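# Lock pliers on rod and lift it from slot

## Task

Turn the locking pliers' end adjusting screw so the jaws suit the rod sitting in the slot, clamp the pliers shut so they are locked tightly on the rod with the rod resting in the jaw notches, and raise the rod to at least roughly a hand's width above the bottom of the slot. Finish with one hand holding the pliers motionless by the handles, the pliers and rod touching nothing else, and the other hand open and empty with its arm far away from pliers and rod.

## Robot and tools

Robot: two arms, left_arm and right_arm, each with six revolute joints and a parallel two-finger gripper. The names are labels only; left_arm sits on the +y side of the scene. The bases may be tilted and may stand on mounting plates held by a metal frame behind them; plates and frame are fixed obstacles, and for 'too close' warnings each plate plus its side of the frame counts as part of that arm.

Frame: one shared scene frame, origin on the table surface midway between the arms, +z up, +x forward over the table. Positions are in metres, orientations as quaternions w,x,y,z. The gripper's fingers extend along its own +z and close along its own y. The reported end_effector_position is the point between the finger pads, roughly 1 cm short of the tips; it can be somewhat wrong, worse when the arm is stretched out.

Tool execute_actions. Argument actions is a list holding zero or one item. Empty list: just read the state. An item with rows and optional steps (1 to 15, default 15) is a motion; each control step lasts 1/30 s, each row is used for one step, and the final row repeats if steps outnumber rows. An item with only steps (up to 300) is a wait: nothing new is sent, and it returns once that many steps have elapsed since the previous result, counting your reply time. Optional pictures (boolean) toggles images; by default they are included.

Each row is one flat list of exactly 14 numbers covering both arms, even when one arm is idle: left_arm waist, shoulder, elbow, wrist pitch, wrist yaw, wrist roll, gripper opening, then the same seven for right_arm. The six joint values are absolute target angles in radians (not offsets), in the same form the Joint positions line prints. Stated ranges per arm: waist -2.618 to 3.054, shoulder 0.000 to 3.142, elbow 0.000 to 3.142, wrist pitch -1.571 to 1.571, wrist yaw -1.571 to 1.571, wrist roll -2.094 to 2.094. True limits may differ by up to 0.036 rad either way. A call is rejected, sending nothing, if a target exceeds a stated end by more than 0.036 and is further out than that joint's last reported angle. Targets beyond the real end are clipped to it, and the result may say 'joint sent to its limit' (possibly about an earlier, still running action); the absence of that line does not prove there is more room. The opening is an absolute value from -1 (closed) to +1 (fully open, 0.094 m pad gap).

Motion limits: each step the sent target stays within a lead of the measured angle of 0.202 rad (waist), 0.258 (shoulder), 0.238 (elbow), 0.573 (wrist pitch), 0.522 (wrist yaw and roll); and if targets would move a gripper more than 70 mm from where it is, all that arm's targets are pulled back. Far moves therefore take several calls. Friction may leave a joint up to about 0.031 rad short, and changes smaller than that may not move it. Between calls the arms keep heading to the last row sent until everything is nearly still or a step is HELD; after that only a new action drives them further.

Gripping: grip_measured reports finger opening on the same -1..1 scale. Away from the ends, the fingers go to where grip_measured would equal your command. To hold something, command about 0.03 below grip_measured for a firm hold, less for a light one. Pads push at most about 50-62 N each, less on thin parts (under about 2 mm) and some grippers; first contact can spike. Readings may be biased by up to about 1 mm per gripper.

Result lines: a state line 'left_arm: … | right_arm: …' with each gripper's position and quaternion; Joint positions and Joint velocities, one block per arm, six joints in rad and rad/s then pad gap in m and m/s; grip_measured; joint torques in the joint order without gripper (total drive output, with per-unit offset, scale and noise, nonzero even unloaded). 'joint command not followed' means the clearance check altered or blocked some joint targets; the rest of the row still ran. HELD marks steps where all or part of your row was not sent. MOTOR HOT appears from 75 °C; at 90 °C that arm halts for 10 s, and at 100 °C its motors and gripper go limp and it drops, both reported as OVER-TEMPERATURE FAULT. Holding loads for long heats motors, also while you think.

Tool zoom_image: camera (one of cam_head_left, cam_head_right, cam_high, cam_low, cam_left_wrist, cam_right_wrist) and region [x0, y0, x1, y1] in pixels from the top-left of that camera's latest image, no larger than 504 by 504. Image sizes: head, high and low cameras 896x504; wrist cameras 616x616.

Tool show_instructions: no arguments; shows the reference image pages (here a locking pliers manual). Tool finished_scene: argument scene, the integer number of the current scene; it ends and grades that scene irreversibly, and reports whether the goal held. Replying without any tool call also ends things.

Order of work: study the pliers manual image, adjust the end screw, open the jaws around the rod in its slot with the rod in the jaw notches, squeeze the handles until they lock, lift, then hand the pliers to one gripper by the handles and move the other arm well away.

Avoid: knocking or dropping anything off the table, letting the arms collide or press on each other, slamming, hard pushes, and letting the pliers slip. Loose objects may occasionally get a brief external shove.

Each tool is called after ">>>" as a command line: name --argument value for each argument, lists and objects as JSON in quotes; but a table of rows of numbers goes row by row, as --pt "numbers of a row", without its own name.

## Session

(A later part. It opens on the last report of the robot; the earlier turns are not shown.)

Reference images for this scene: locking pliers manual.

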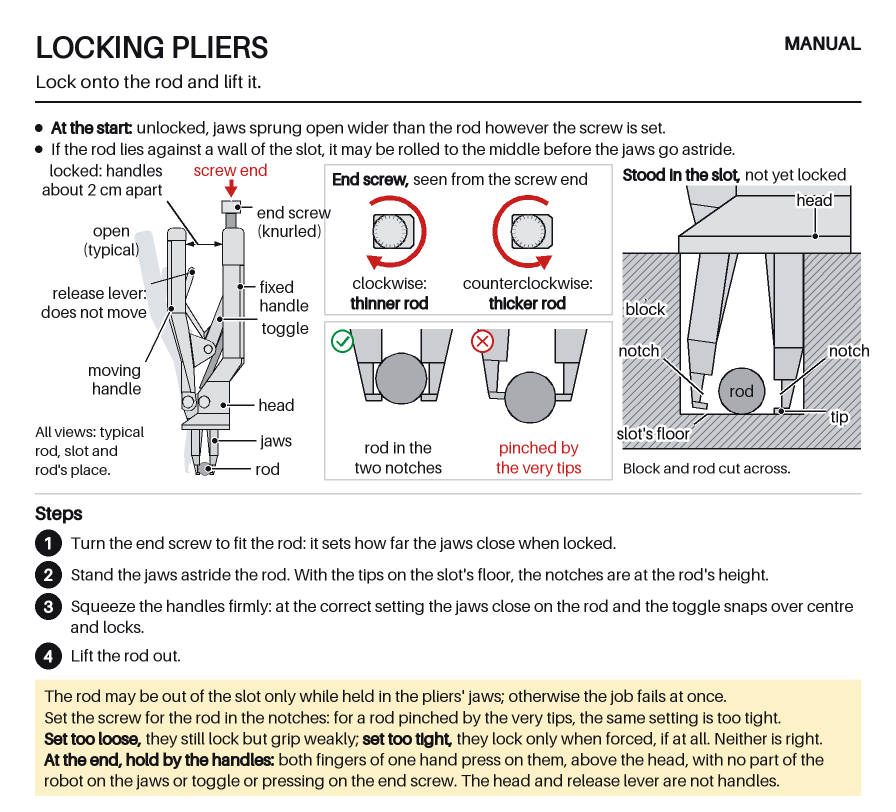

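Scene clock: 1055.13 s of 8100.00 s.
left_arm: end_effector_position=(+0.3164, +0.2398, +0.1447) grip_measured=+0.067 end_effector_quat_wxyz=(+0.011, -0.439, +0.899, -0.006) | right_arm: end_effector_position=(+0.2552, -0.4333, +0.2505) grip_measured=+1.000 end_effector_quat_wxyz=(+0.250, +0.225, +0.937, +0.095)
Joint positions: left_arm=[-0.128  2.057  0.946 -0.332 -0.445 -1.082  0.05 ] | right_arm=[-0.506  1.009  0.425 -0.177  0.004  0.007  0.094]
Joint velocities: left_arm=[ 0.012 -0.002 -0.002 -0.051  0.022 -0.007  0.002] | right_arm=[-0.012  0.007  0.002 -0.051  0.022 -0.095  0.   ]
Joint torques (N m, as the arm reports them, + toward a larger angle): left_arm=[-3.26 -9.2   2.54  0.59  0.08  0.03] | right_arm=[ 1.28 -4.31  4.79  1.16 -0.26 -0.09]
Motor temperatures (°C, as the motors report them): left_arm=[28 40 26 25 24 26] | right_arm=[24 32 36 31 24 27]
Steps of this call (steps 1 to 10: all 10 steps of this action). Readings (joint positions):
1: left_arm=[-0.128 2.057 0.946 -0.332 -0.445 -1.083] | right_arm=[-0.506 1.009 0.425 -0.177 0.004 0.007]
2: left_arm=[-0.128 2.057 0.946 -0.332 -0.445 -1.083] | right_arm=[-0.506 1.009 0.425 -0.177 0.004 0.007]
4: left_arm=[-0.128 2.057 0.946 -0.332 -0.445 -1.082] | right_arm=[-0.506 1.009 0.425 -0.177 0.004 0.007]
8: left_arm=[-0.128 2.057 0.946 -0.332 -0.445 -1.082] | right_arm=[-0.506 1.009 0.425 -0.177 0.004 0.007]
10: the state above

>>> execute_actions --actions '[{"rows":[[-0.114,2.075,0.927,-0.32,-0.437,-1.05,0.06,-0.5,1,0.4,-0.2,0,0,1]],"steps":15}]' --pictures false

>>> execute_actions --actions '[{"steps":10}]'

>>> zoom_image --camera "cam_left_wrist" --region '[220, 200, 440, 450]'

Scene clock: 1060.60 s of 8100.00 s.
left_arm: end_effector_position=(+0.3164, +0.2398, +0.1447) grip_measured=+0.067 end_effector_quat_wxyz=(+0.011, -0.425, +0.905, -0.005) | right_arm: end_effector_position=(+0.2552, -0.4333, +0.2505) grip_measured=+1.000 end_effector_quat_wxyz=(+0.250, +0.225, +0.937, +0.095)
Joint positions: left_arm=[-0.128  2.057  0.946 -0.332 -0.445 -1.051  0.05 ] | right_arm=[-0.506  1.009  0.425 -0.177  0.004  0.007  0.094]
Joint velocities: left_arm=[ 0.007 -0.007 -0.012  0.022  0.022 -0.051  0.   ] | right_arm=[ 0.002 -0.017 -0.007 -0.051  0.037  0.007  0.   ]
Joint torques (N m, as the arm reports them, + toward a larger angle): left_arm=[-3.28 -9.21  2.54  0.55  0.03  0.12] | right_arm=[ 1.43 -4.28  4.81  1.2  -0.23 -0.03]
Motor temperatures (°C, as the motors report them): left_arm=[28 40 26 25 24 26] | right_arm=[24 32 36 31 24 27]
Steps of this call (steps 1 to 15: the robot went on to your last target; steps 16 to 149: nothing new was sent; steps 150 to 164: all 15 steps of this action). Readings (joint positions):
150: left_arm=[-0.128 2.057 0.946 -0.332 -0.445 -1.075] | right_arm=[-0.506 1.009 0.425 -0.177 0.004 0.007]
151: left_arm=[-0.128 2.057 0.946 -0.332 -0.445 -1.069] | right_arm=[-0.506 1.009 0.425 -0.177 0.004 0.007]
153: left_arm=[-0.128 2.057 0.946 -0.332 -0.445 -1.061] | right_arm=[-0.506 1.009 0.425 -0.177 0.004 0.007]
157: left_arm=[-0.128 2.057 0.946 -0.332 -0.445 -1.054] | right_arm=[-0.506 1.009 0.425 -0.177 0.004 0.007]
164: the state above

Scene clock: 1060.93 s of 8100.00 s.
left_arm: end_effector_position=(+0.3164, +0.2398, +0.1447) grip_measured=+0.067 end_effector_quat_wxyz=(+0.011, -0.425, +0.905, -0.005) | right_arm: end_effector_position=(+0.2552, -0.4333, +0.2505) grip_measured=+1.000 end_effector_quat_wxyz=(+0.250, +0.225, +0.937, +0.095)
Joint positions: left_arm=[-0.128  2.057  0.946 -0.332 -0.445 -1.051  0.05 ] | right_arm=[-0.506  1.009  0.425 -0.177  0.004  0.007  0.094]
Joint velocities: left_arm=[-0.007 -0.007  0.007  0.007  0.022 -0.066  0.001] | right_arm=[-0.007 -0.007 -0.007  0.022 -0.007  0.037  0.   ]
Joint torques (N m, as the arm reports them, + toward a larger angle): left_arm=[-3.28 -9.22  2.56  0.55  0.03  0.11] | right_arm=[ 1.36 -4.44  4.92  1.15 -0.23 -0.01]
Motor temperatures (°C, as the motors report them): left_arm=[28 40 26 25 24 26] | right_arm=[24 32 36 31 24 27]
Steps of this call (steps 1 to 10: the robot went on to your last target). Readings (joint positions):
1: left_arm=[-0.128 2.057 0.946 -0.332 -0.445 -1.051] | right_arm=[-0.506 1.009 0.425 -0.177 0.004 0.007]
2: left_arm=[-0.128 2.057 0.946 -0.332 -0.445 -1.051] | right_arm=[-0.506 1.009 0.425 -0.177 0.004 0.007]
4: left_arm=[-0.128 2.057 0.946 -0.332 -0.445 -1.051] | right_arm=[-0.506 1.009 0.425 -0.177 0.004 0.007]
8: left_arm=[-0.128 2.057 0.946 -0.332 -0.445 -1.051] | right_arm=[-0.506 1.009 0.425 -0.177 0.004 0.007]
10: the state above

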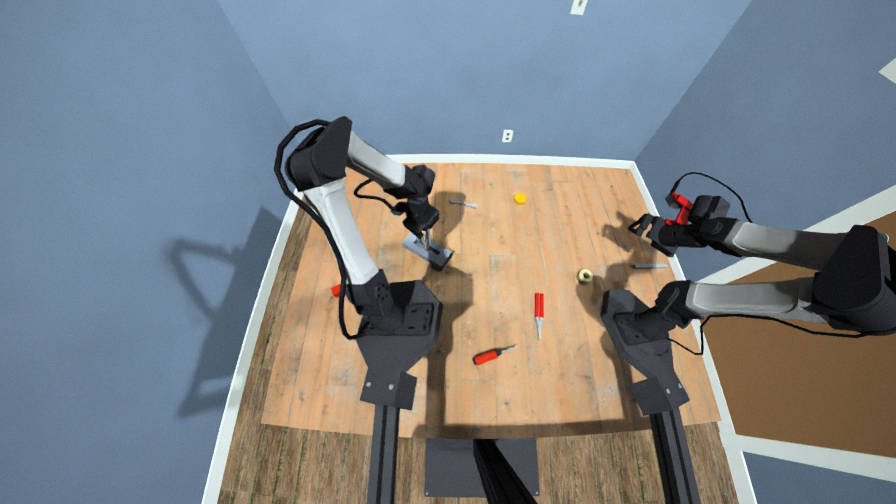

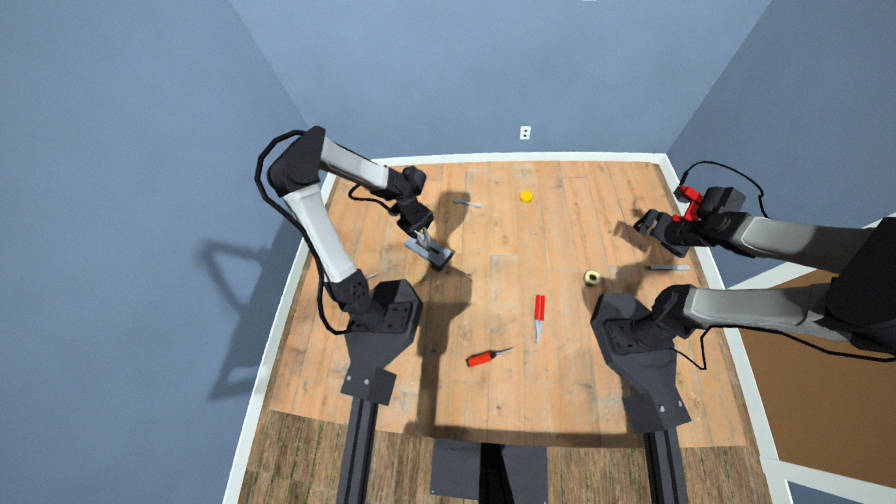

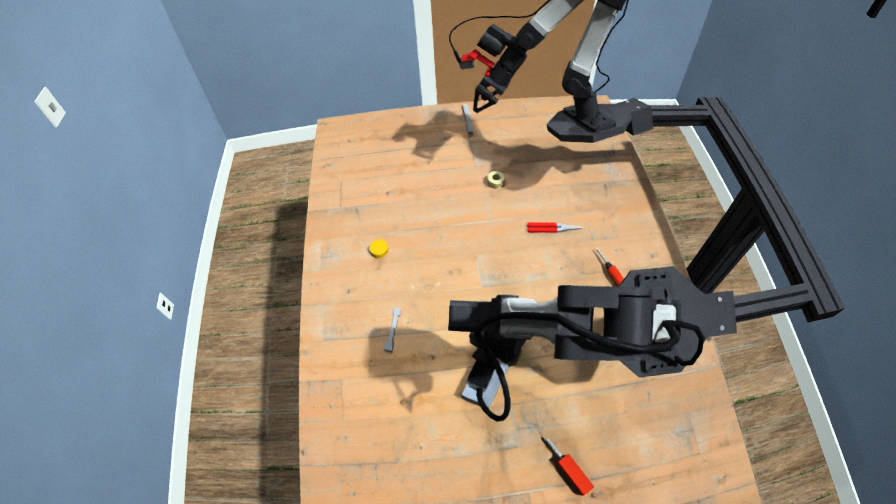

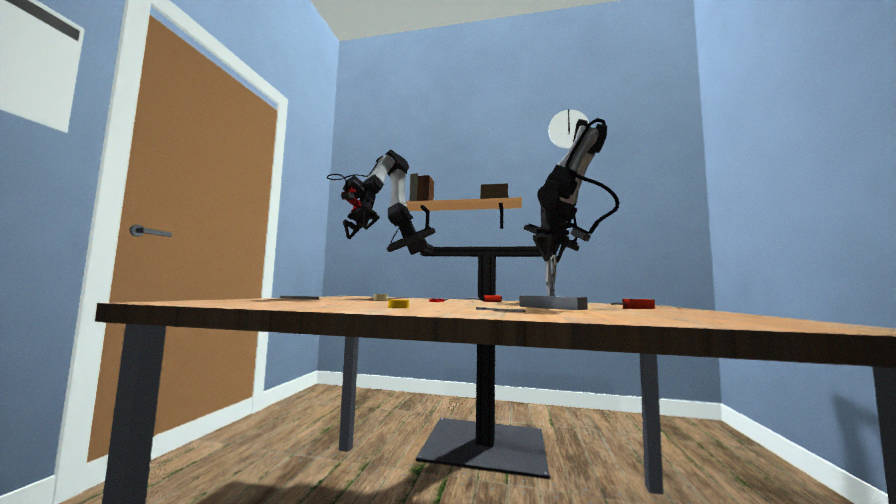

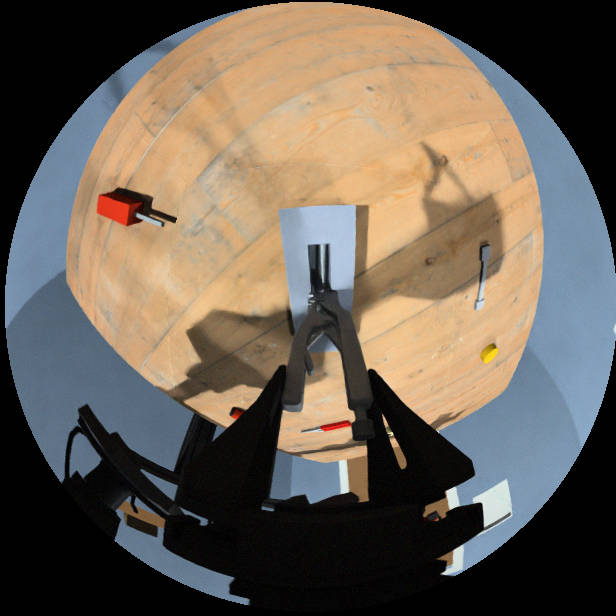

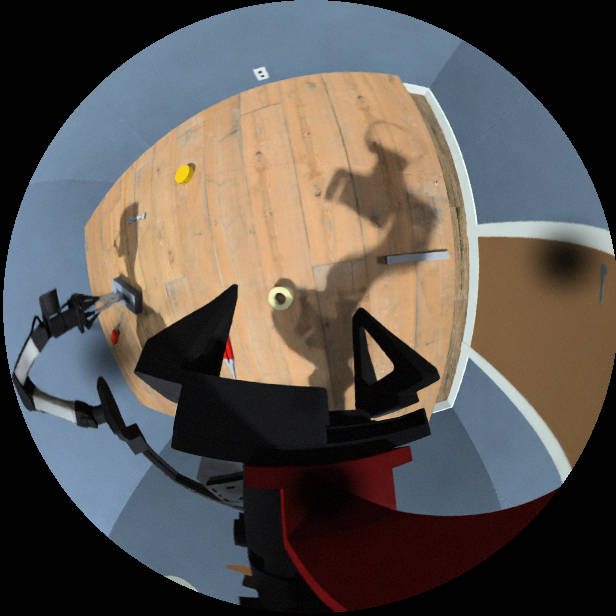

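Region (220, 200, 440, 450) of cam_left_wrist's 616x616 image, scaled by 2.016, with more detail than that image has; it fills the left 444 columns of this view, and the rest is white.

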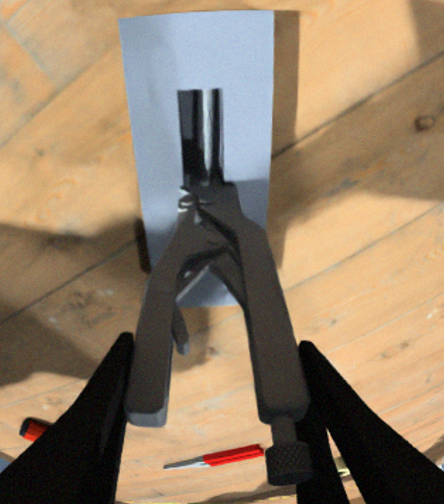

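>>> execute_actions --actions '[{"rows":[[-0.114,2.075,0.927,-0.32,-0.437,-1.07,0.05,-0.5,1,0.4,-0.2,0,0,1],[-0.114,2.075,0.927,-0.32,-0.437,-1.07,0.04,-0.5,1,0.4,-0.2,0,0,1],[-0.114,2.075,0.927,-0.32,-0.437,-1.07,0.03,-0.5,1,0.4,-0.2,0,0,1],[-0.114,2.075,0.927,-0.32,-0.437,-1.07,0.02,-0.5,1,0.4,-0.2,0,0,1]],"steps":10}]' --pictures false

>>> execute_actions --actions '[{"rows":[[-0.114,2.075,0.927,-0.32,-0.437,-1.07,0.01,-0.5,1,0.4,-0.2,0,0,1],[-0.114,2.075,0.927,-0.32,-0.437,-1.07,0.0,-0.5,1,0.4,-0.2,0,0,1],[-0.114,2.075,0.927,-0.32,-0.437,-1.07,-0.01,-0.5,1,0.4,-0.2,0,0,1],[-0.114,2.075,0.927,-0.32,-0.437,-1.07,-0.02,-0.5,1,0.4,-0.2,0,0,1]],"steps":10}]' --pictures false

>>> execute_actions --actions '[{"rows":[[-0.114,2.075,0.927,-0.32,-0.437,-1.07,-0.03,-0.5,1,0.4,-0.2,0,0,1],[-0.114,2.075,0.927,-0.32,-0.437,-1.07,-0.04,-0.5,1,0.4,-0.2,0,0,1],[-0.114,2.075,0.927,-0.32,-0.437,-1.07,-0.05,-0.5,1,0.4,-0.2,0,0,1],[-0.114,2.075,0.927,-0.32,-0.437,-1.07,-0.06,-0.5,1,0.4,-0.2,0,0,1]],"steps":10}]'

>>> zoom_image --camera "cam_left_wrist" --region '[220, 200, 440, 450]'

Scene clock: 1075.10 s of 8100.00 s.
left_arm: end_effector_position=(+0.3166, +0.2399, +0.1449) grip_measured=+0.025 end_effector_quat_wxyz=(+0.012, -0.427, +0.904, -0.006) | right_arm: end_effector_position=(+0.2552, -0.4333, +0.2505) grip_measured=+1.000 end_effector_quat_wxyz=(+0.250, +0.225, +0.937, +0.095)
Joint positions: left_arm=[-0.128  2.056  0.946 -0.332 -0.445 -1.055  0.048] | right_arm=[-0.506  1.009  0.425 -0.177  0.004  0.007  0.094]
Joint velocities: left_arm=[ 0.002  0.022 -0.002  0.007 -0.022 -0.022 -0.001] | right_arm=[-0.007 -0.007  0.007  0.007 -0.037  0.051  0.   ]
Joint torques (N m, as the arm reports them, + toward a larger angle): left_arm=[-3.3  -9.13  2.57  0.54  0.03 -0.02] | right_arm=[ 1.5  -4.26  4.86  1.18 -0.28 -0.05]
Motor temperatures (°C, as the motors report them): left_arm=[28 39 26 25 24 26] | right_arm=[24 32 36 31 24 27]
Steps of this call (steps 1 to 15: the robot went on to your last target; steps 16 to 415: nothing new was sent; steps 416 to 425: all 10 steps of this action). Readings (joint positions):
416: left_arm=[-0.128 2.057 0.946 -0.332 -0.445 -1.052] | right_arm=[-0.506 1.009 0.425 -0.177 0.004 0.007]
417: left_arm=[-0.128 2.056 0.946 -0.332 -0.445 -1.053] | right_arm=[-0.506 1.009 0.425 -0.177 0.004 0.007]
419: left_arm=[-0.128 2.056 0.946 -0.332 -0.445 -1.053] | right_arm=[-0.506 1.009 0.425 -0.177 0.004 0.007]
423: left_arm=[-0.128 2.056 0.946 -0.332 -0.445 -1.054] | right_arm=[-0.506 1.009 0.425 -0.177 0.004 0.007]
425: the state above

Scene clock: 1075.43 s of 8100.00 s.
left_arm: end_effector_position=(+0.3172, +0.2398, +0.1449) grip_measured=-0.018 end_effector_quat_wxyz=(+0.012, -0.430, +0.903, -0.006) | right_arm: end_effector_position=(+0.2552, -0.4333, +0.2505) grip_measured=+1.000 end_effector_quat_wxyz=(+0.250, +0.225, +0.937, +0.095)
Joint positions: left_arm=[-0.128  2.056  0.946 -0.33  -0.445 -1.062  0.046] | right_arm=[-0.506  1.009  0.425 -0.177  0.004  0.007  0.094]
Joint velocities: left_arm=[-0.017  0.002 -0.007 -0.037 -0.007  0.037 -0.001] | right_arm=[ 0.007 -0.002  0.007 -0.022 -0.007 -0.037  0.   ]
Joint torques (N m, as the arm reports them, + toward a larger angle): left_arm=[-3.27 -9.15  2.55  0.53  0.02  0.04] | right_arm=[ 1.22 -4.37  4.84  1.17 -0.2  -0.01]
Motor temperatures (°C, as the motors report them): left_arm=[28 39 26 25 24 26] | right_arm=[24 32 36 31 24 27]
Steps of this call (steps 1 to 10: all 10 steps of this action). Readings (joint positions):
1: left_arm=[-0.128 2.056 0.946 -0.332 -0.445 -1.055] | right_arm=[-0.506 1.009 0.425 -0.177 0.004 0.007]
2: left_arm=[-0.128 2.056 0.946 -0.332 -0.445 -1.056] | right_arm=[-0.506 1.009 0.425 -0.177 0.004 0.007]
4: left_arm=[-0.128 2.056 0.946 -0.331 -0.445 -1.058] | right_arm=[-0.506 1.009 0.425 -0.177 0.004 0.007]
8: left_arm=[-0.128 2.056 0.946 -0.330 -0.445 -1.061] | right_arm=[-0.506 1.009 0.425 -0.177 0.004 0.007]
10: the state above

Scene clock: 1075.77 s of 8100.00 s.
left_arm: end_effector_position=(+0.3173, +0.2398, +0.1449) grip_measured=-0.050 end_effector_quat_wxyz=(+0.013, -0.431, +0.902, -0.006) | right_arm: end_effector_position=(+0.2552, -0.4333, +0.2505) grip_measured=+1.000 end_effector_quat_wxyz=(+0.250, +0.225, +0.937, +0.095)
Joint positions: left_arm=[-0.128  2.056  0.946 -0.329 -0.445 -1.064  0.045] | right_arm=[-0.506  1.009  0.425 -0.177  0.004  0.007  0.094]
Joint velocities: left_arm=[-0.017 -0.022  0.002 -0.007  0.007  0.022 -0.001] | right_arm=[-0.002 -0.007 -0.012  0.022 -0.022  0.022  0.   ]
Joint torques (N m, as the arm reports them, + toward a larger angle): left_arm=[-3.28 -9.15  2.54  0.52  0.03  0.04] | right_arm=[ 1.38 -4.41  4.8   1.18 -0.28 -0.05]
Motor temperatures (°C, as the motors report them): left_arm=[28 39 26 25 24 26] | right_arm=[24 32 36 31 24 27]
Steps of this call (steps 1 to 10: all 10 steps of this action). Readings (joint positions):
1: left_arm=[-0.128 2.056 0.946 -0.329 -0.445 -1.062] | right_arm=[-0.506 1.009 0.425 -0.177 0.004 0.007]
2: left_arm=[-0.128 2.056 0.946 -0.329 -0.445 -1.063] | right_arm=[-0.506 1.009 0.425 -0.177 0.004 0.007]
4: left_arm=[-0.128 2.056 0.946 -0.329 -0.445 -1.063] | right_arm=[-0.506 1.009 0.425 -0.177 0.004 0.007]
8: left_arm=[-0.128 2.056 0.946 -0.329 -0.445 -1.064] | right_arm=[-0.506 1.009 0.425 -0.177 0.004 0.007]
10: the state above

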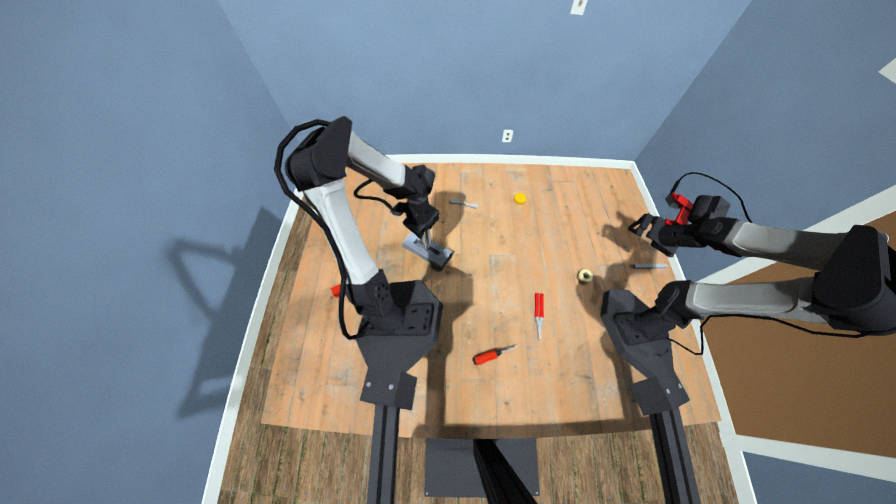

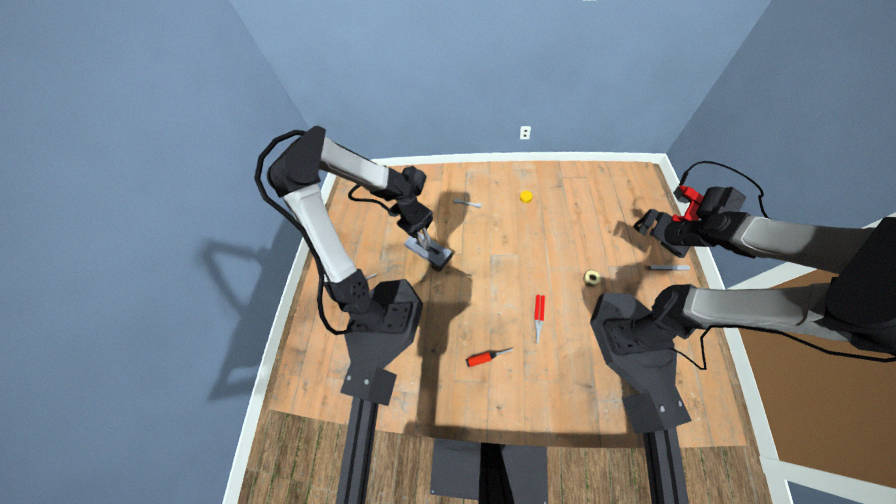

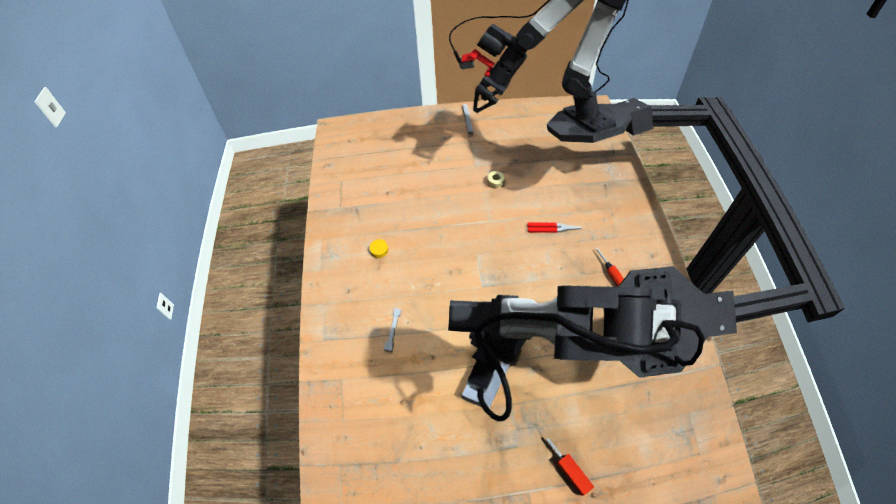

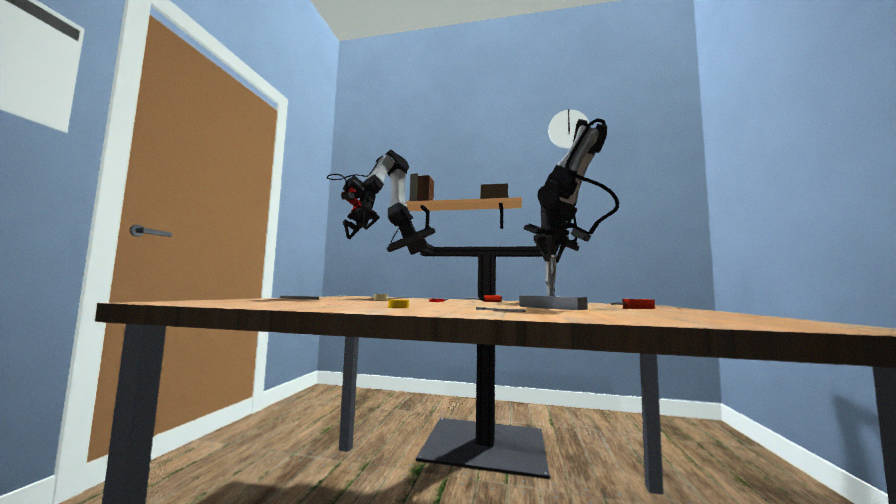

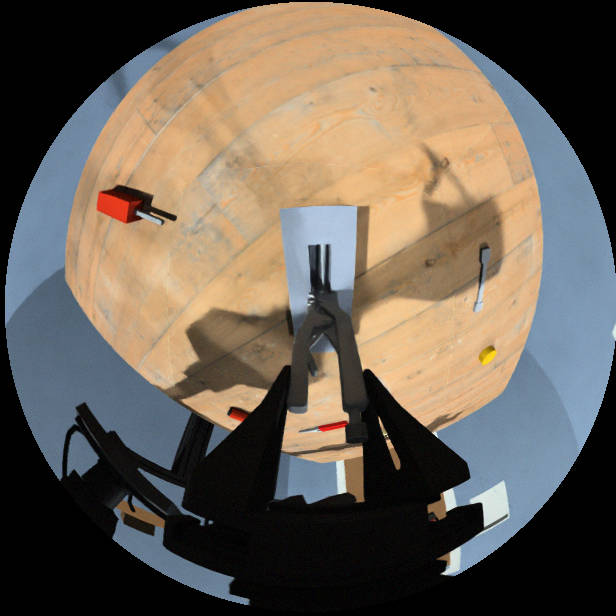

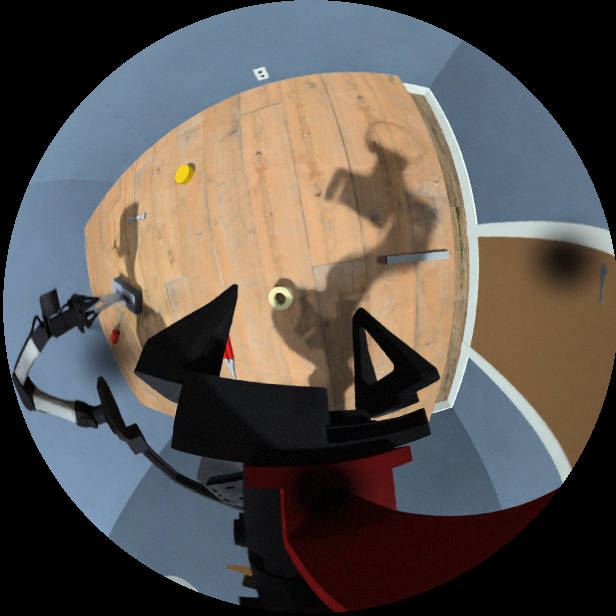

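Region (220, 200, 440, 450) of cam_left_wrist's 616x616 image, scaled by 2.016, with more detail than that image has; it fills the left 444 columns of this view, and the rest is white.

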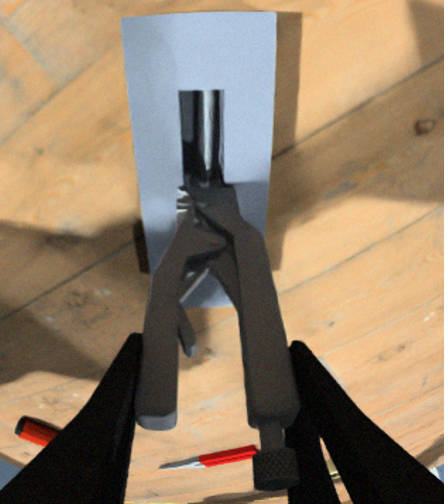

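>>> execute_actions --actions '[{"rows":[[-0.125,2.06,0.94,-0.33,-0.445,-1.08,-0.07,-0.5,1,0.4,-0.2,0,0,1],[-0.13,2.055,0.95,-0.33,-0.445,-1.09,-0.08,-0.5,1,0.4,-0.2,0,0,1],[-0.135,2.05,0.955,-0.33,-0.445,-1.1,-0.088,-0.5,1,0.4,-0.2,0,0,1],[-0.138,2.046,0.958,-0.335,-0.45,-1.1,-0.088,-0.5,1,0.4,-0.2,0,0,1],[-0.14,2.042,0.96,-0.34,-0.45,-1.1,-0.088,-0.5,1,0.4,-0.2,0,0,1],[-0.143,2.037,0.962,-0.348,-0.45,-1.1,-0.088,-0.5,1,0.4,-0.2,0,0,1],[-0.146,2.032,0.963,-0.358,-0.45,-1.105,-0.088,-0.5,1,0.4,-0.2,0,0,1],[-0.148,2.027,0.965,-0.37,-0.45,-1.11,-0.088,-0.5,1,0.4,-0.2,0,0,1],[-0.151,2.022,0.967,-0.382,-0.452,-1.113,-0.088,-0.5,1,0.4,-0.2,0,0,1],[-0.154,2.017,0.968,-0.392,-0.452,-1.117,-0.088,-0.5,1,0.4,-0.2,0,0,1],[-0.156,2.012,0.97,-0.401,-0.454,-1.12,-0.088,-0.5,1,0.4,-0.2,0,0,1],[-0.159,2.007,0.972,-0.409,-0.454,-1.123,-0.088,-0.5,1,0.4,-0.2,0,0,1],[-0.162,2.002,0.973,-0.417,-0.456,-1.127,-0.088,-0.5,1,0.4,-0.2,0,0,1],[-0.164,1.997,0.975,-0.425,-0.456,-1.13,-0.088,-0.5,1,0.4,-0.2,0,0,1],[-0.167,1.992,0.977,-0.433,-0.457,-1.133,-0.088,-0.5,1,0.4,-0.2,0,0,1]],"steps":15}]' --pictures false

>>> execute_actions --actions '[{"rows":[[-0.17,1.987,0.978,-0.441,-0.458,-1.137,-0.088,-0.5,1,0.4,-0.2,0,0,1],[-0.172,1.982,0.98,-0.449,-0.458,-1.14,-0.088,-0.5,1,0.4,-0.2,0,0,1],[-0.175,1.977,0.982,-0.457,-0.458,-1.143,-0.088,-0.5,1,0.4,-0.2,0,0,1],[-0.178,1.972,0.983,-0.465,-0.459,-1.147,-0.088,-0.5,1,0.4,-0.2,0,0,1],[-0.18,1.967,0.985,-0.473,-0.459,-1.15,-0.088,-0.5,1,0.4,-0.2,0,0,1],[-0.183,1.962,0.987,-0.481,-0.46,-1.153,-0.088,-0.5,1,0.4,-0.2,0,0,1],[-0.186,1.957,0.988,-0.489,-0.46,-1.157,-0.088,-0.5,1,0.4,-0.2,0,0,1],[-0.188,1.952,0.99,-0.497,-0.46,-1.16,-0.088,-0.5,1,0.4,-0.2,0,0,1],[-0.191,1.947,0.992,-0.505,-0.461,-1.163,-0.088,-0.5,1,0.4,-0.2,0,0,1],[-0.194,1.942,0.993,-0.513,-0.461,-1.167,-0.088,-0.5,1,0.4,-0.2,0,0,1],[-0.196,1.937,0.995,-0.521,-0.462,-1.17,-0.088,-0.5,1,0.4,-0.2,0,0,1],[-0.199,1.932,0.997,-0.525,-0.462,-1.173,-0.088,-0.5,1,0.4,-0.2,0,0,1],[-0.202,1.927,0.998,-0.528,-0.462,-1.177,-0.088,-0.5,1,0.4,-0.2,0,0,1]],"steps":15}]'

Scene clock: 1101.57 s of 8100.00 s.
left_arm: end_effector_position=(+0.3157, +0.2400, +0.1583) grip_measured=-0.068 end_effector_quat_wxyz=(+0.012, -0.442, +0.897, -0.004) | right_arm: end_effector_position=(+0.2552, -0.4333, +0.2505) grip_measured=+1.000 end_effector_quat_wxyz=(+0.250, +0.225, +0.937, +0.095)
Joint positions: left_arm=[-0.148  2.017  0.95  -0.387 -0.452 -1.112  0.044] | right_arm=[-0.506  1.009  0.425 -0.177  0.004  0.007  0.094]
Joint velocities: left_arm=[-0.081 -0.139  0.09  -0.227 -0.022 -0.066  0.   ] | right_arm=[ 0.007 -0.002  0.002 -0.007 -0.022 -0.037  0.   ]
Joint torques (N m, as the arm reports them, + toward a larger angle): left_arm=[ -5.44 -12.41   6.24   0.29  -0.07   0.07] | right_arm=[ 1.41 -4.36  4.83  1.14 -0.2  -0.02]
Motor temperatures (°C, as the motors report them): left_arm=[28 39 26 25 24 26] | right_arm=[24 32 36 31 24 27]
Steps of this call (steps 1 to 15: the robot went on to your last target; steps 16 to 759: nothing new was sent; steps 760 to 774: all 15 steps of this action). Readings (joint positions):
760: left_arm=[-0.128 2.056 0.946 -0.329 -0.445 -1.065] | right_arm=[-0.506 1.009 0.425 -0.177 0.004 0.007]
761: left_arm=[-0.128 2.056 0.946 -0.329 -0.445 -1.068] | right_arm=[-0.506 1.009 0.425 -0.177 0.004 0.007]
763: left_arm=[-0.128 2.056 0.946 -0.329 -0.445 -1.076] | right_arm=[-0.506 1.009 0.425 -0.177 0.004 0.007]
767: left_arm=[-0.129 2.052 0.946 -0.336 -0.445 -1.088] | right_arm=[-0.506 1.009 0.425 -0.177 0.004 0.007]
774: the state above

Scene clock: 1102.07 s of 8100.00 s.
left_arm: end_effector_position=(+0.3178, +0.2393, +0.1867) grip_measured=-0.068 end_effector_quat_wxyz=(+0.014, -0.446, +0.895, -0.006) | right_arm: end_effector_position=(+0.2552, -0.4333, +0.2505) grip_measured=+1.000 end_effector_quat_wxyz=(+0.250, +0.225, +0.937, +0.095)
Joint positions: left_arm=[-0.187  1.944  0.977 -0.499 -0.454 -1.161  0.044] | right_arm=[-0.506  1.009  0.425 -0.177  0.004  0.007  0.094]
Joint velocities: left_arm=[-0.056 -0.1    0.051 -0.139  0.066 -0.007 -0.   ] | right_arm=[-0.012 -0.007 -0.007 -0.022  0.022 -0.051  0.   ]
Joint torques (N m, as the arm reports them, + toward a larger angle): left_arm=[ -5.06 -11.63   6.72   0.25  -0.13   0.03] | right_arm=[ 1.38 -4.31  4.75  1.15 -0.22 -0.04]
Motor temperatures (°C, as the motors report them): left_arm=[28 39 26 25 24 26] | right_arm=[24 32 36 31 24 27]
Steps of this call (steps 1 to 15: all 15 steps of this action). Readings (joint positions):
1: left_arm=[-0.151 2.012 0.953 -0.395 -0.452 -1.116] | right_arm=[-0.506 1.009 0.425 -0.177 0.004 0.007]
2: left_arm=[-0.153 2.007 0.956 -0.403 -0.452 -1.119] | right_arm=[-0.506 1.009 0.425 -0.177 0.004 0.007]
4: left_arm=[-0.159 1.996 0.961 -0.418 -0.452 -1.126] | right_arm=[-0.506 1.009 0.425 -0.177 0.004 0.007]
8: left_arm=[-0.169 1.976 0.967 -0.450 -0.453 -1.139] | right_arm=[-0.506 1.009 0.425 -0.177 0.004 0.007]
15: the state above

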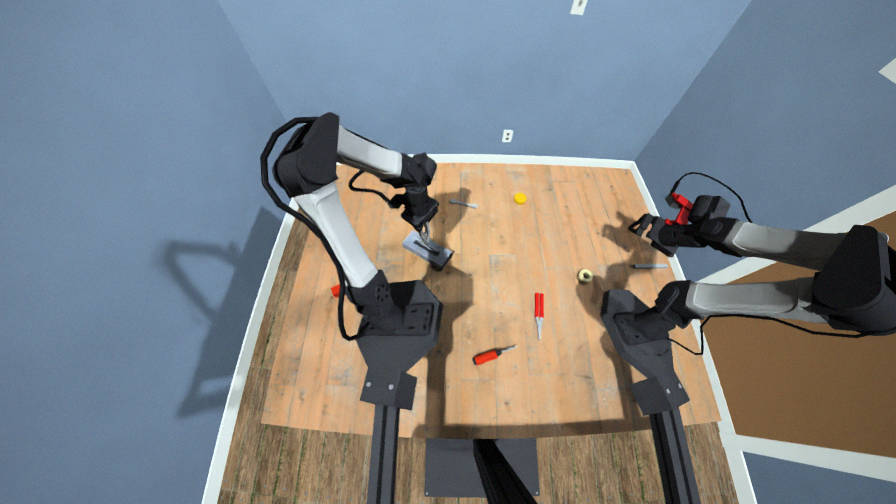

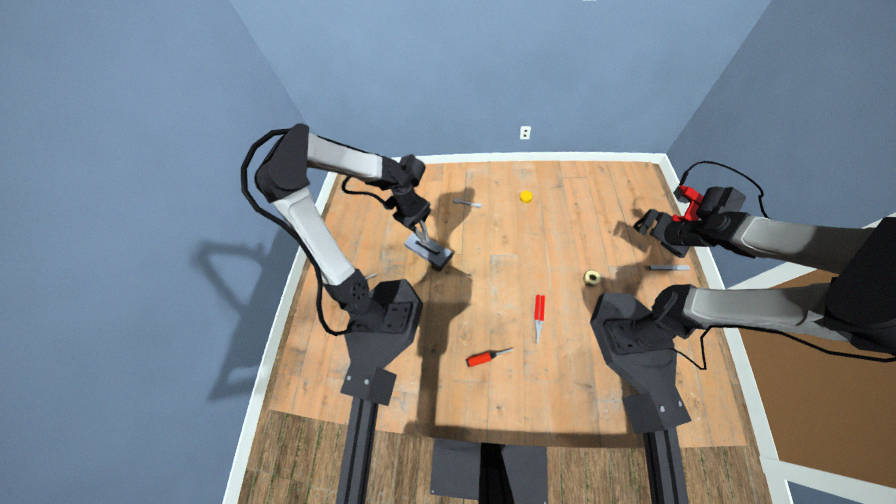

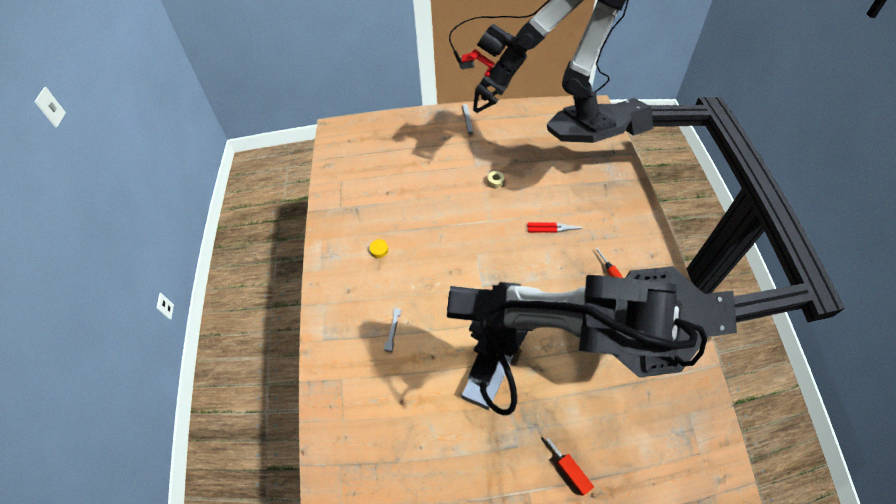

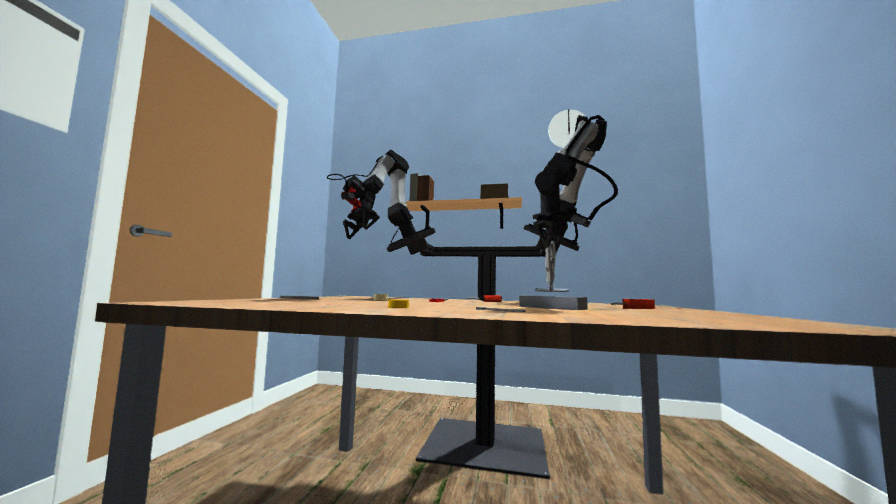

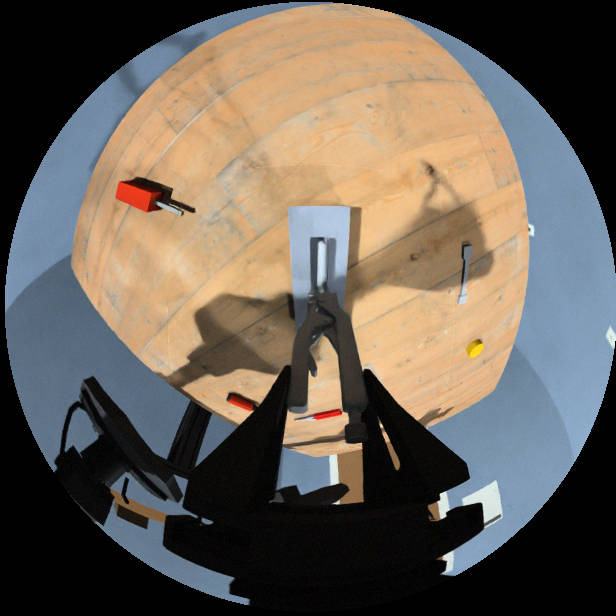

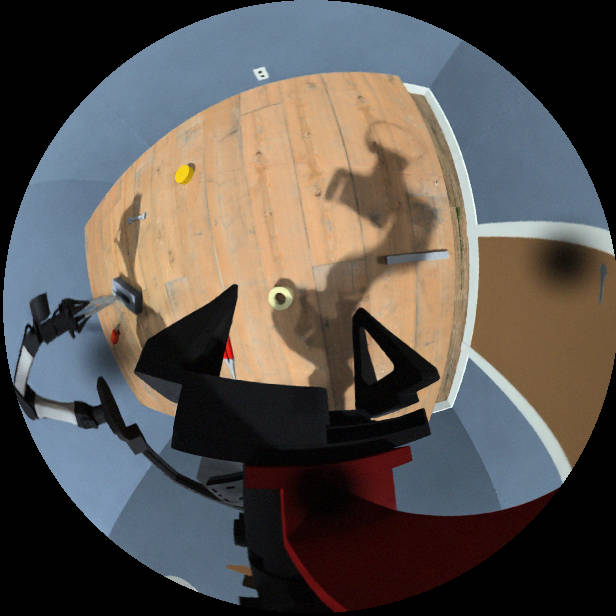

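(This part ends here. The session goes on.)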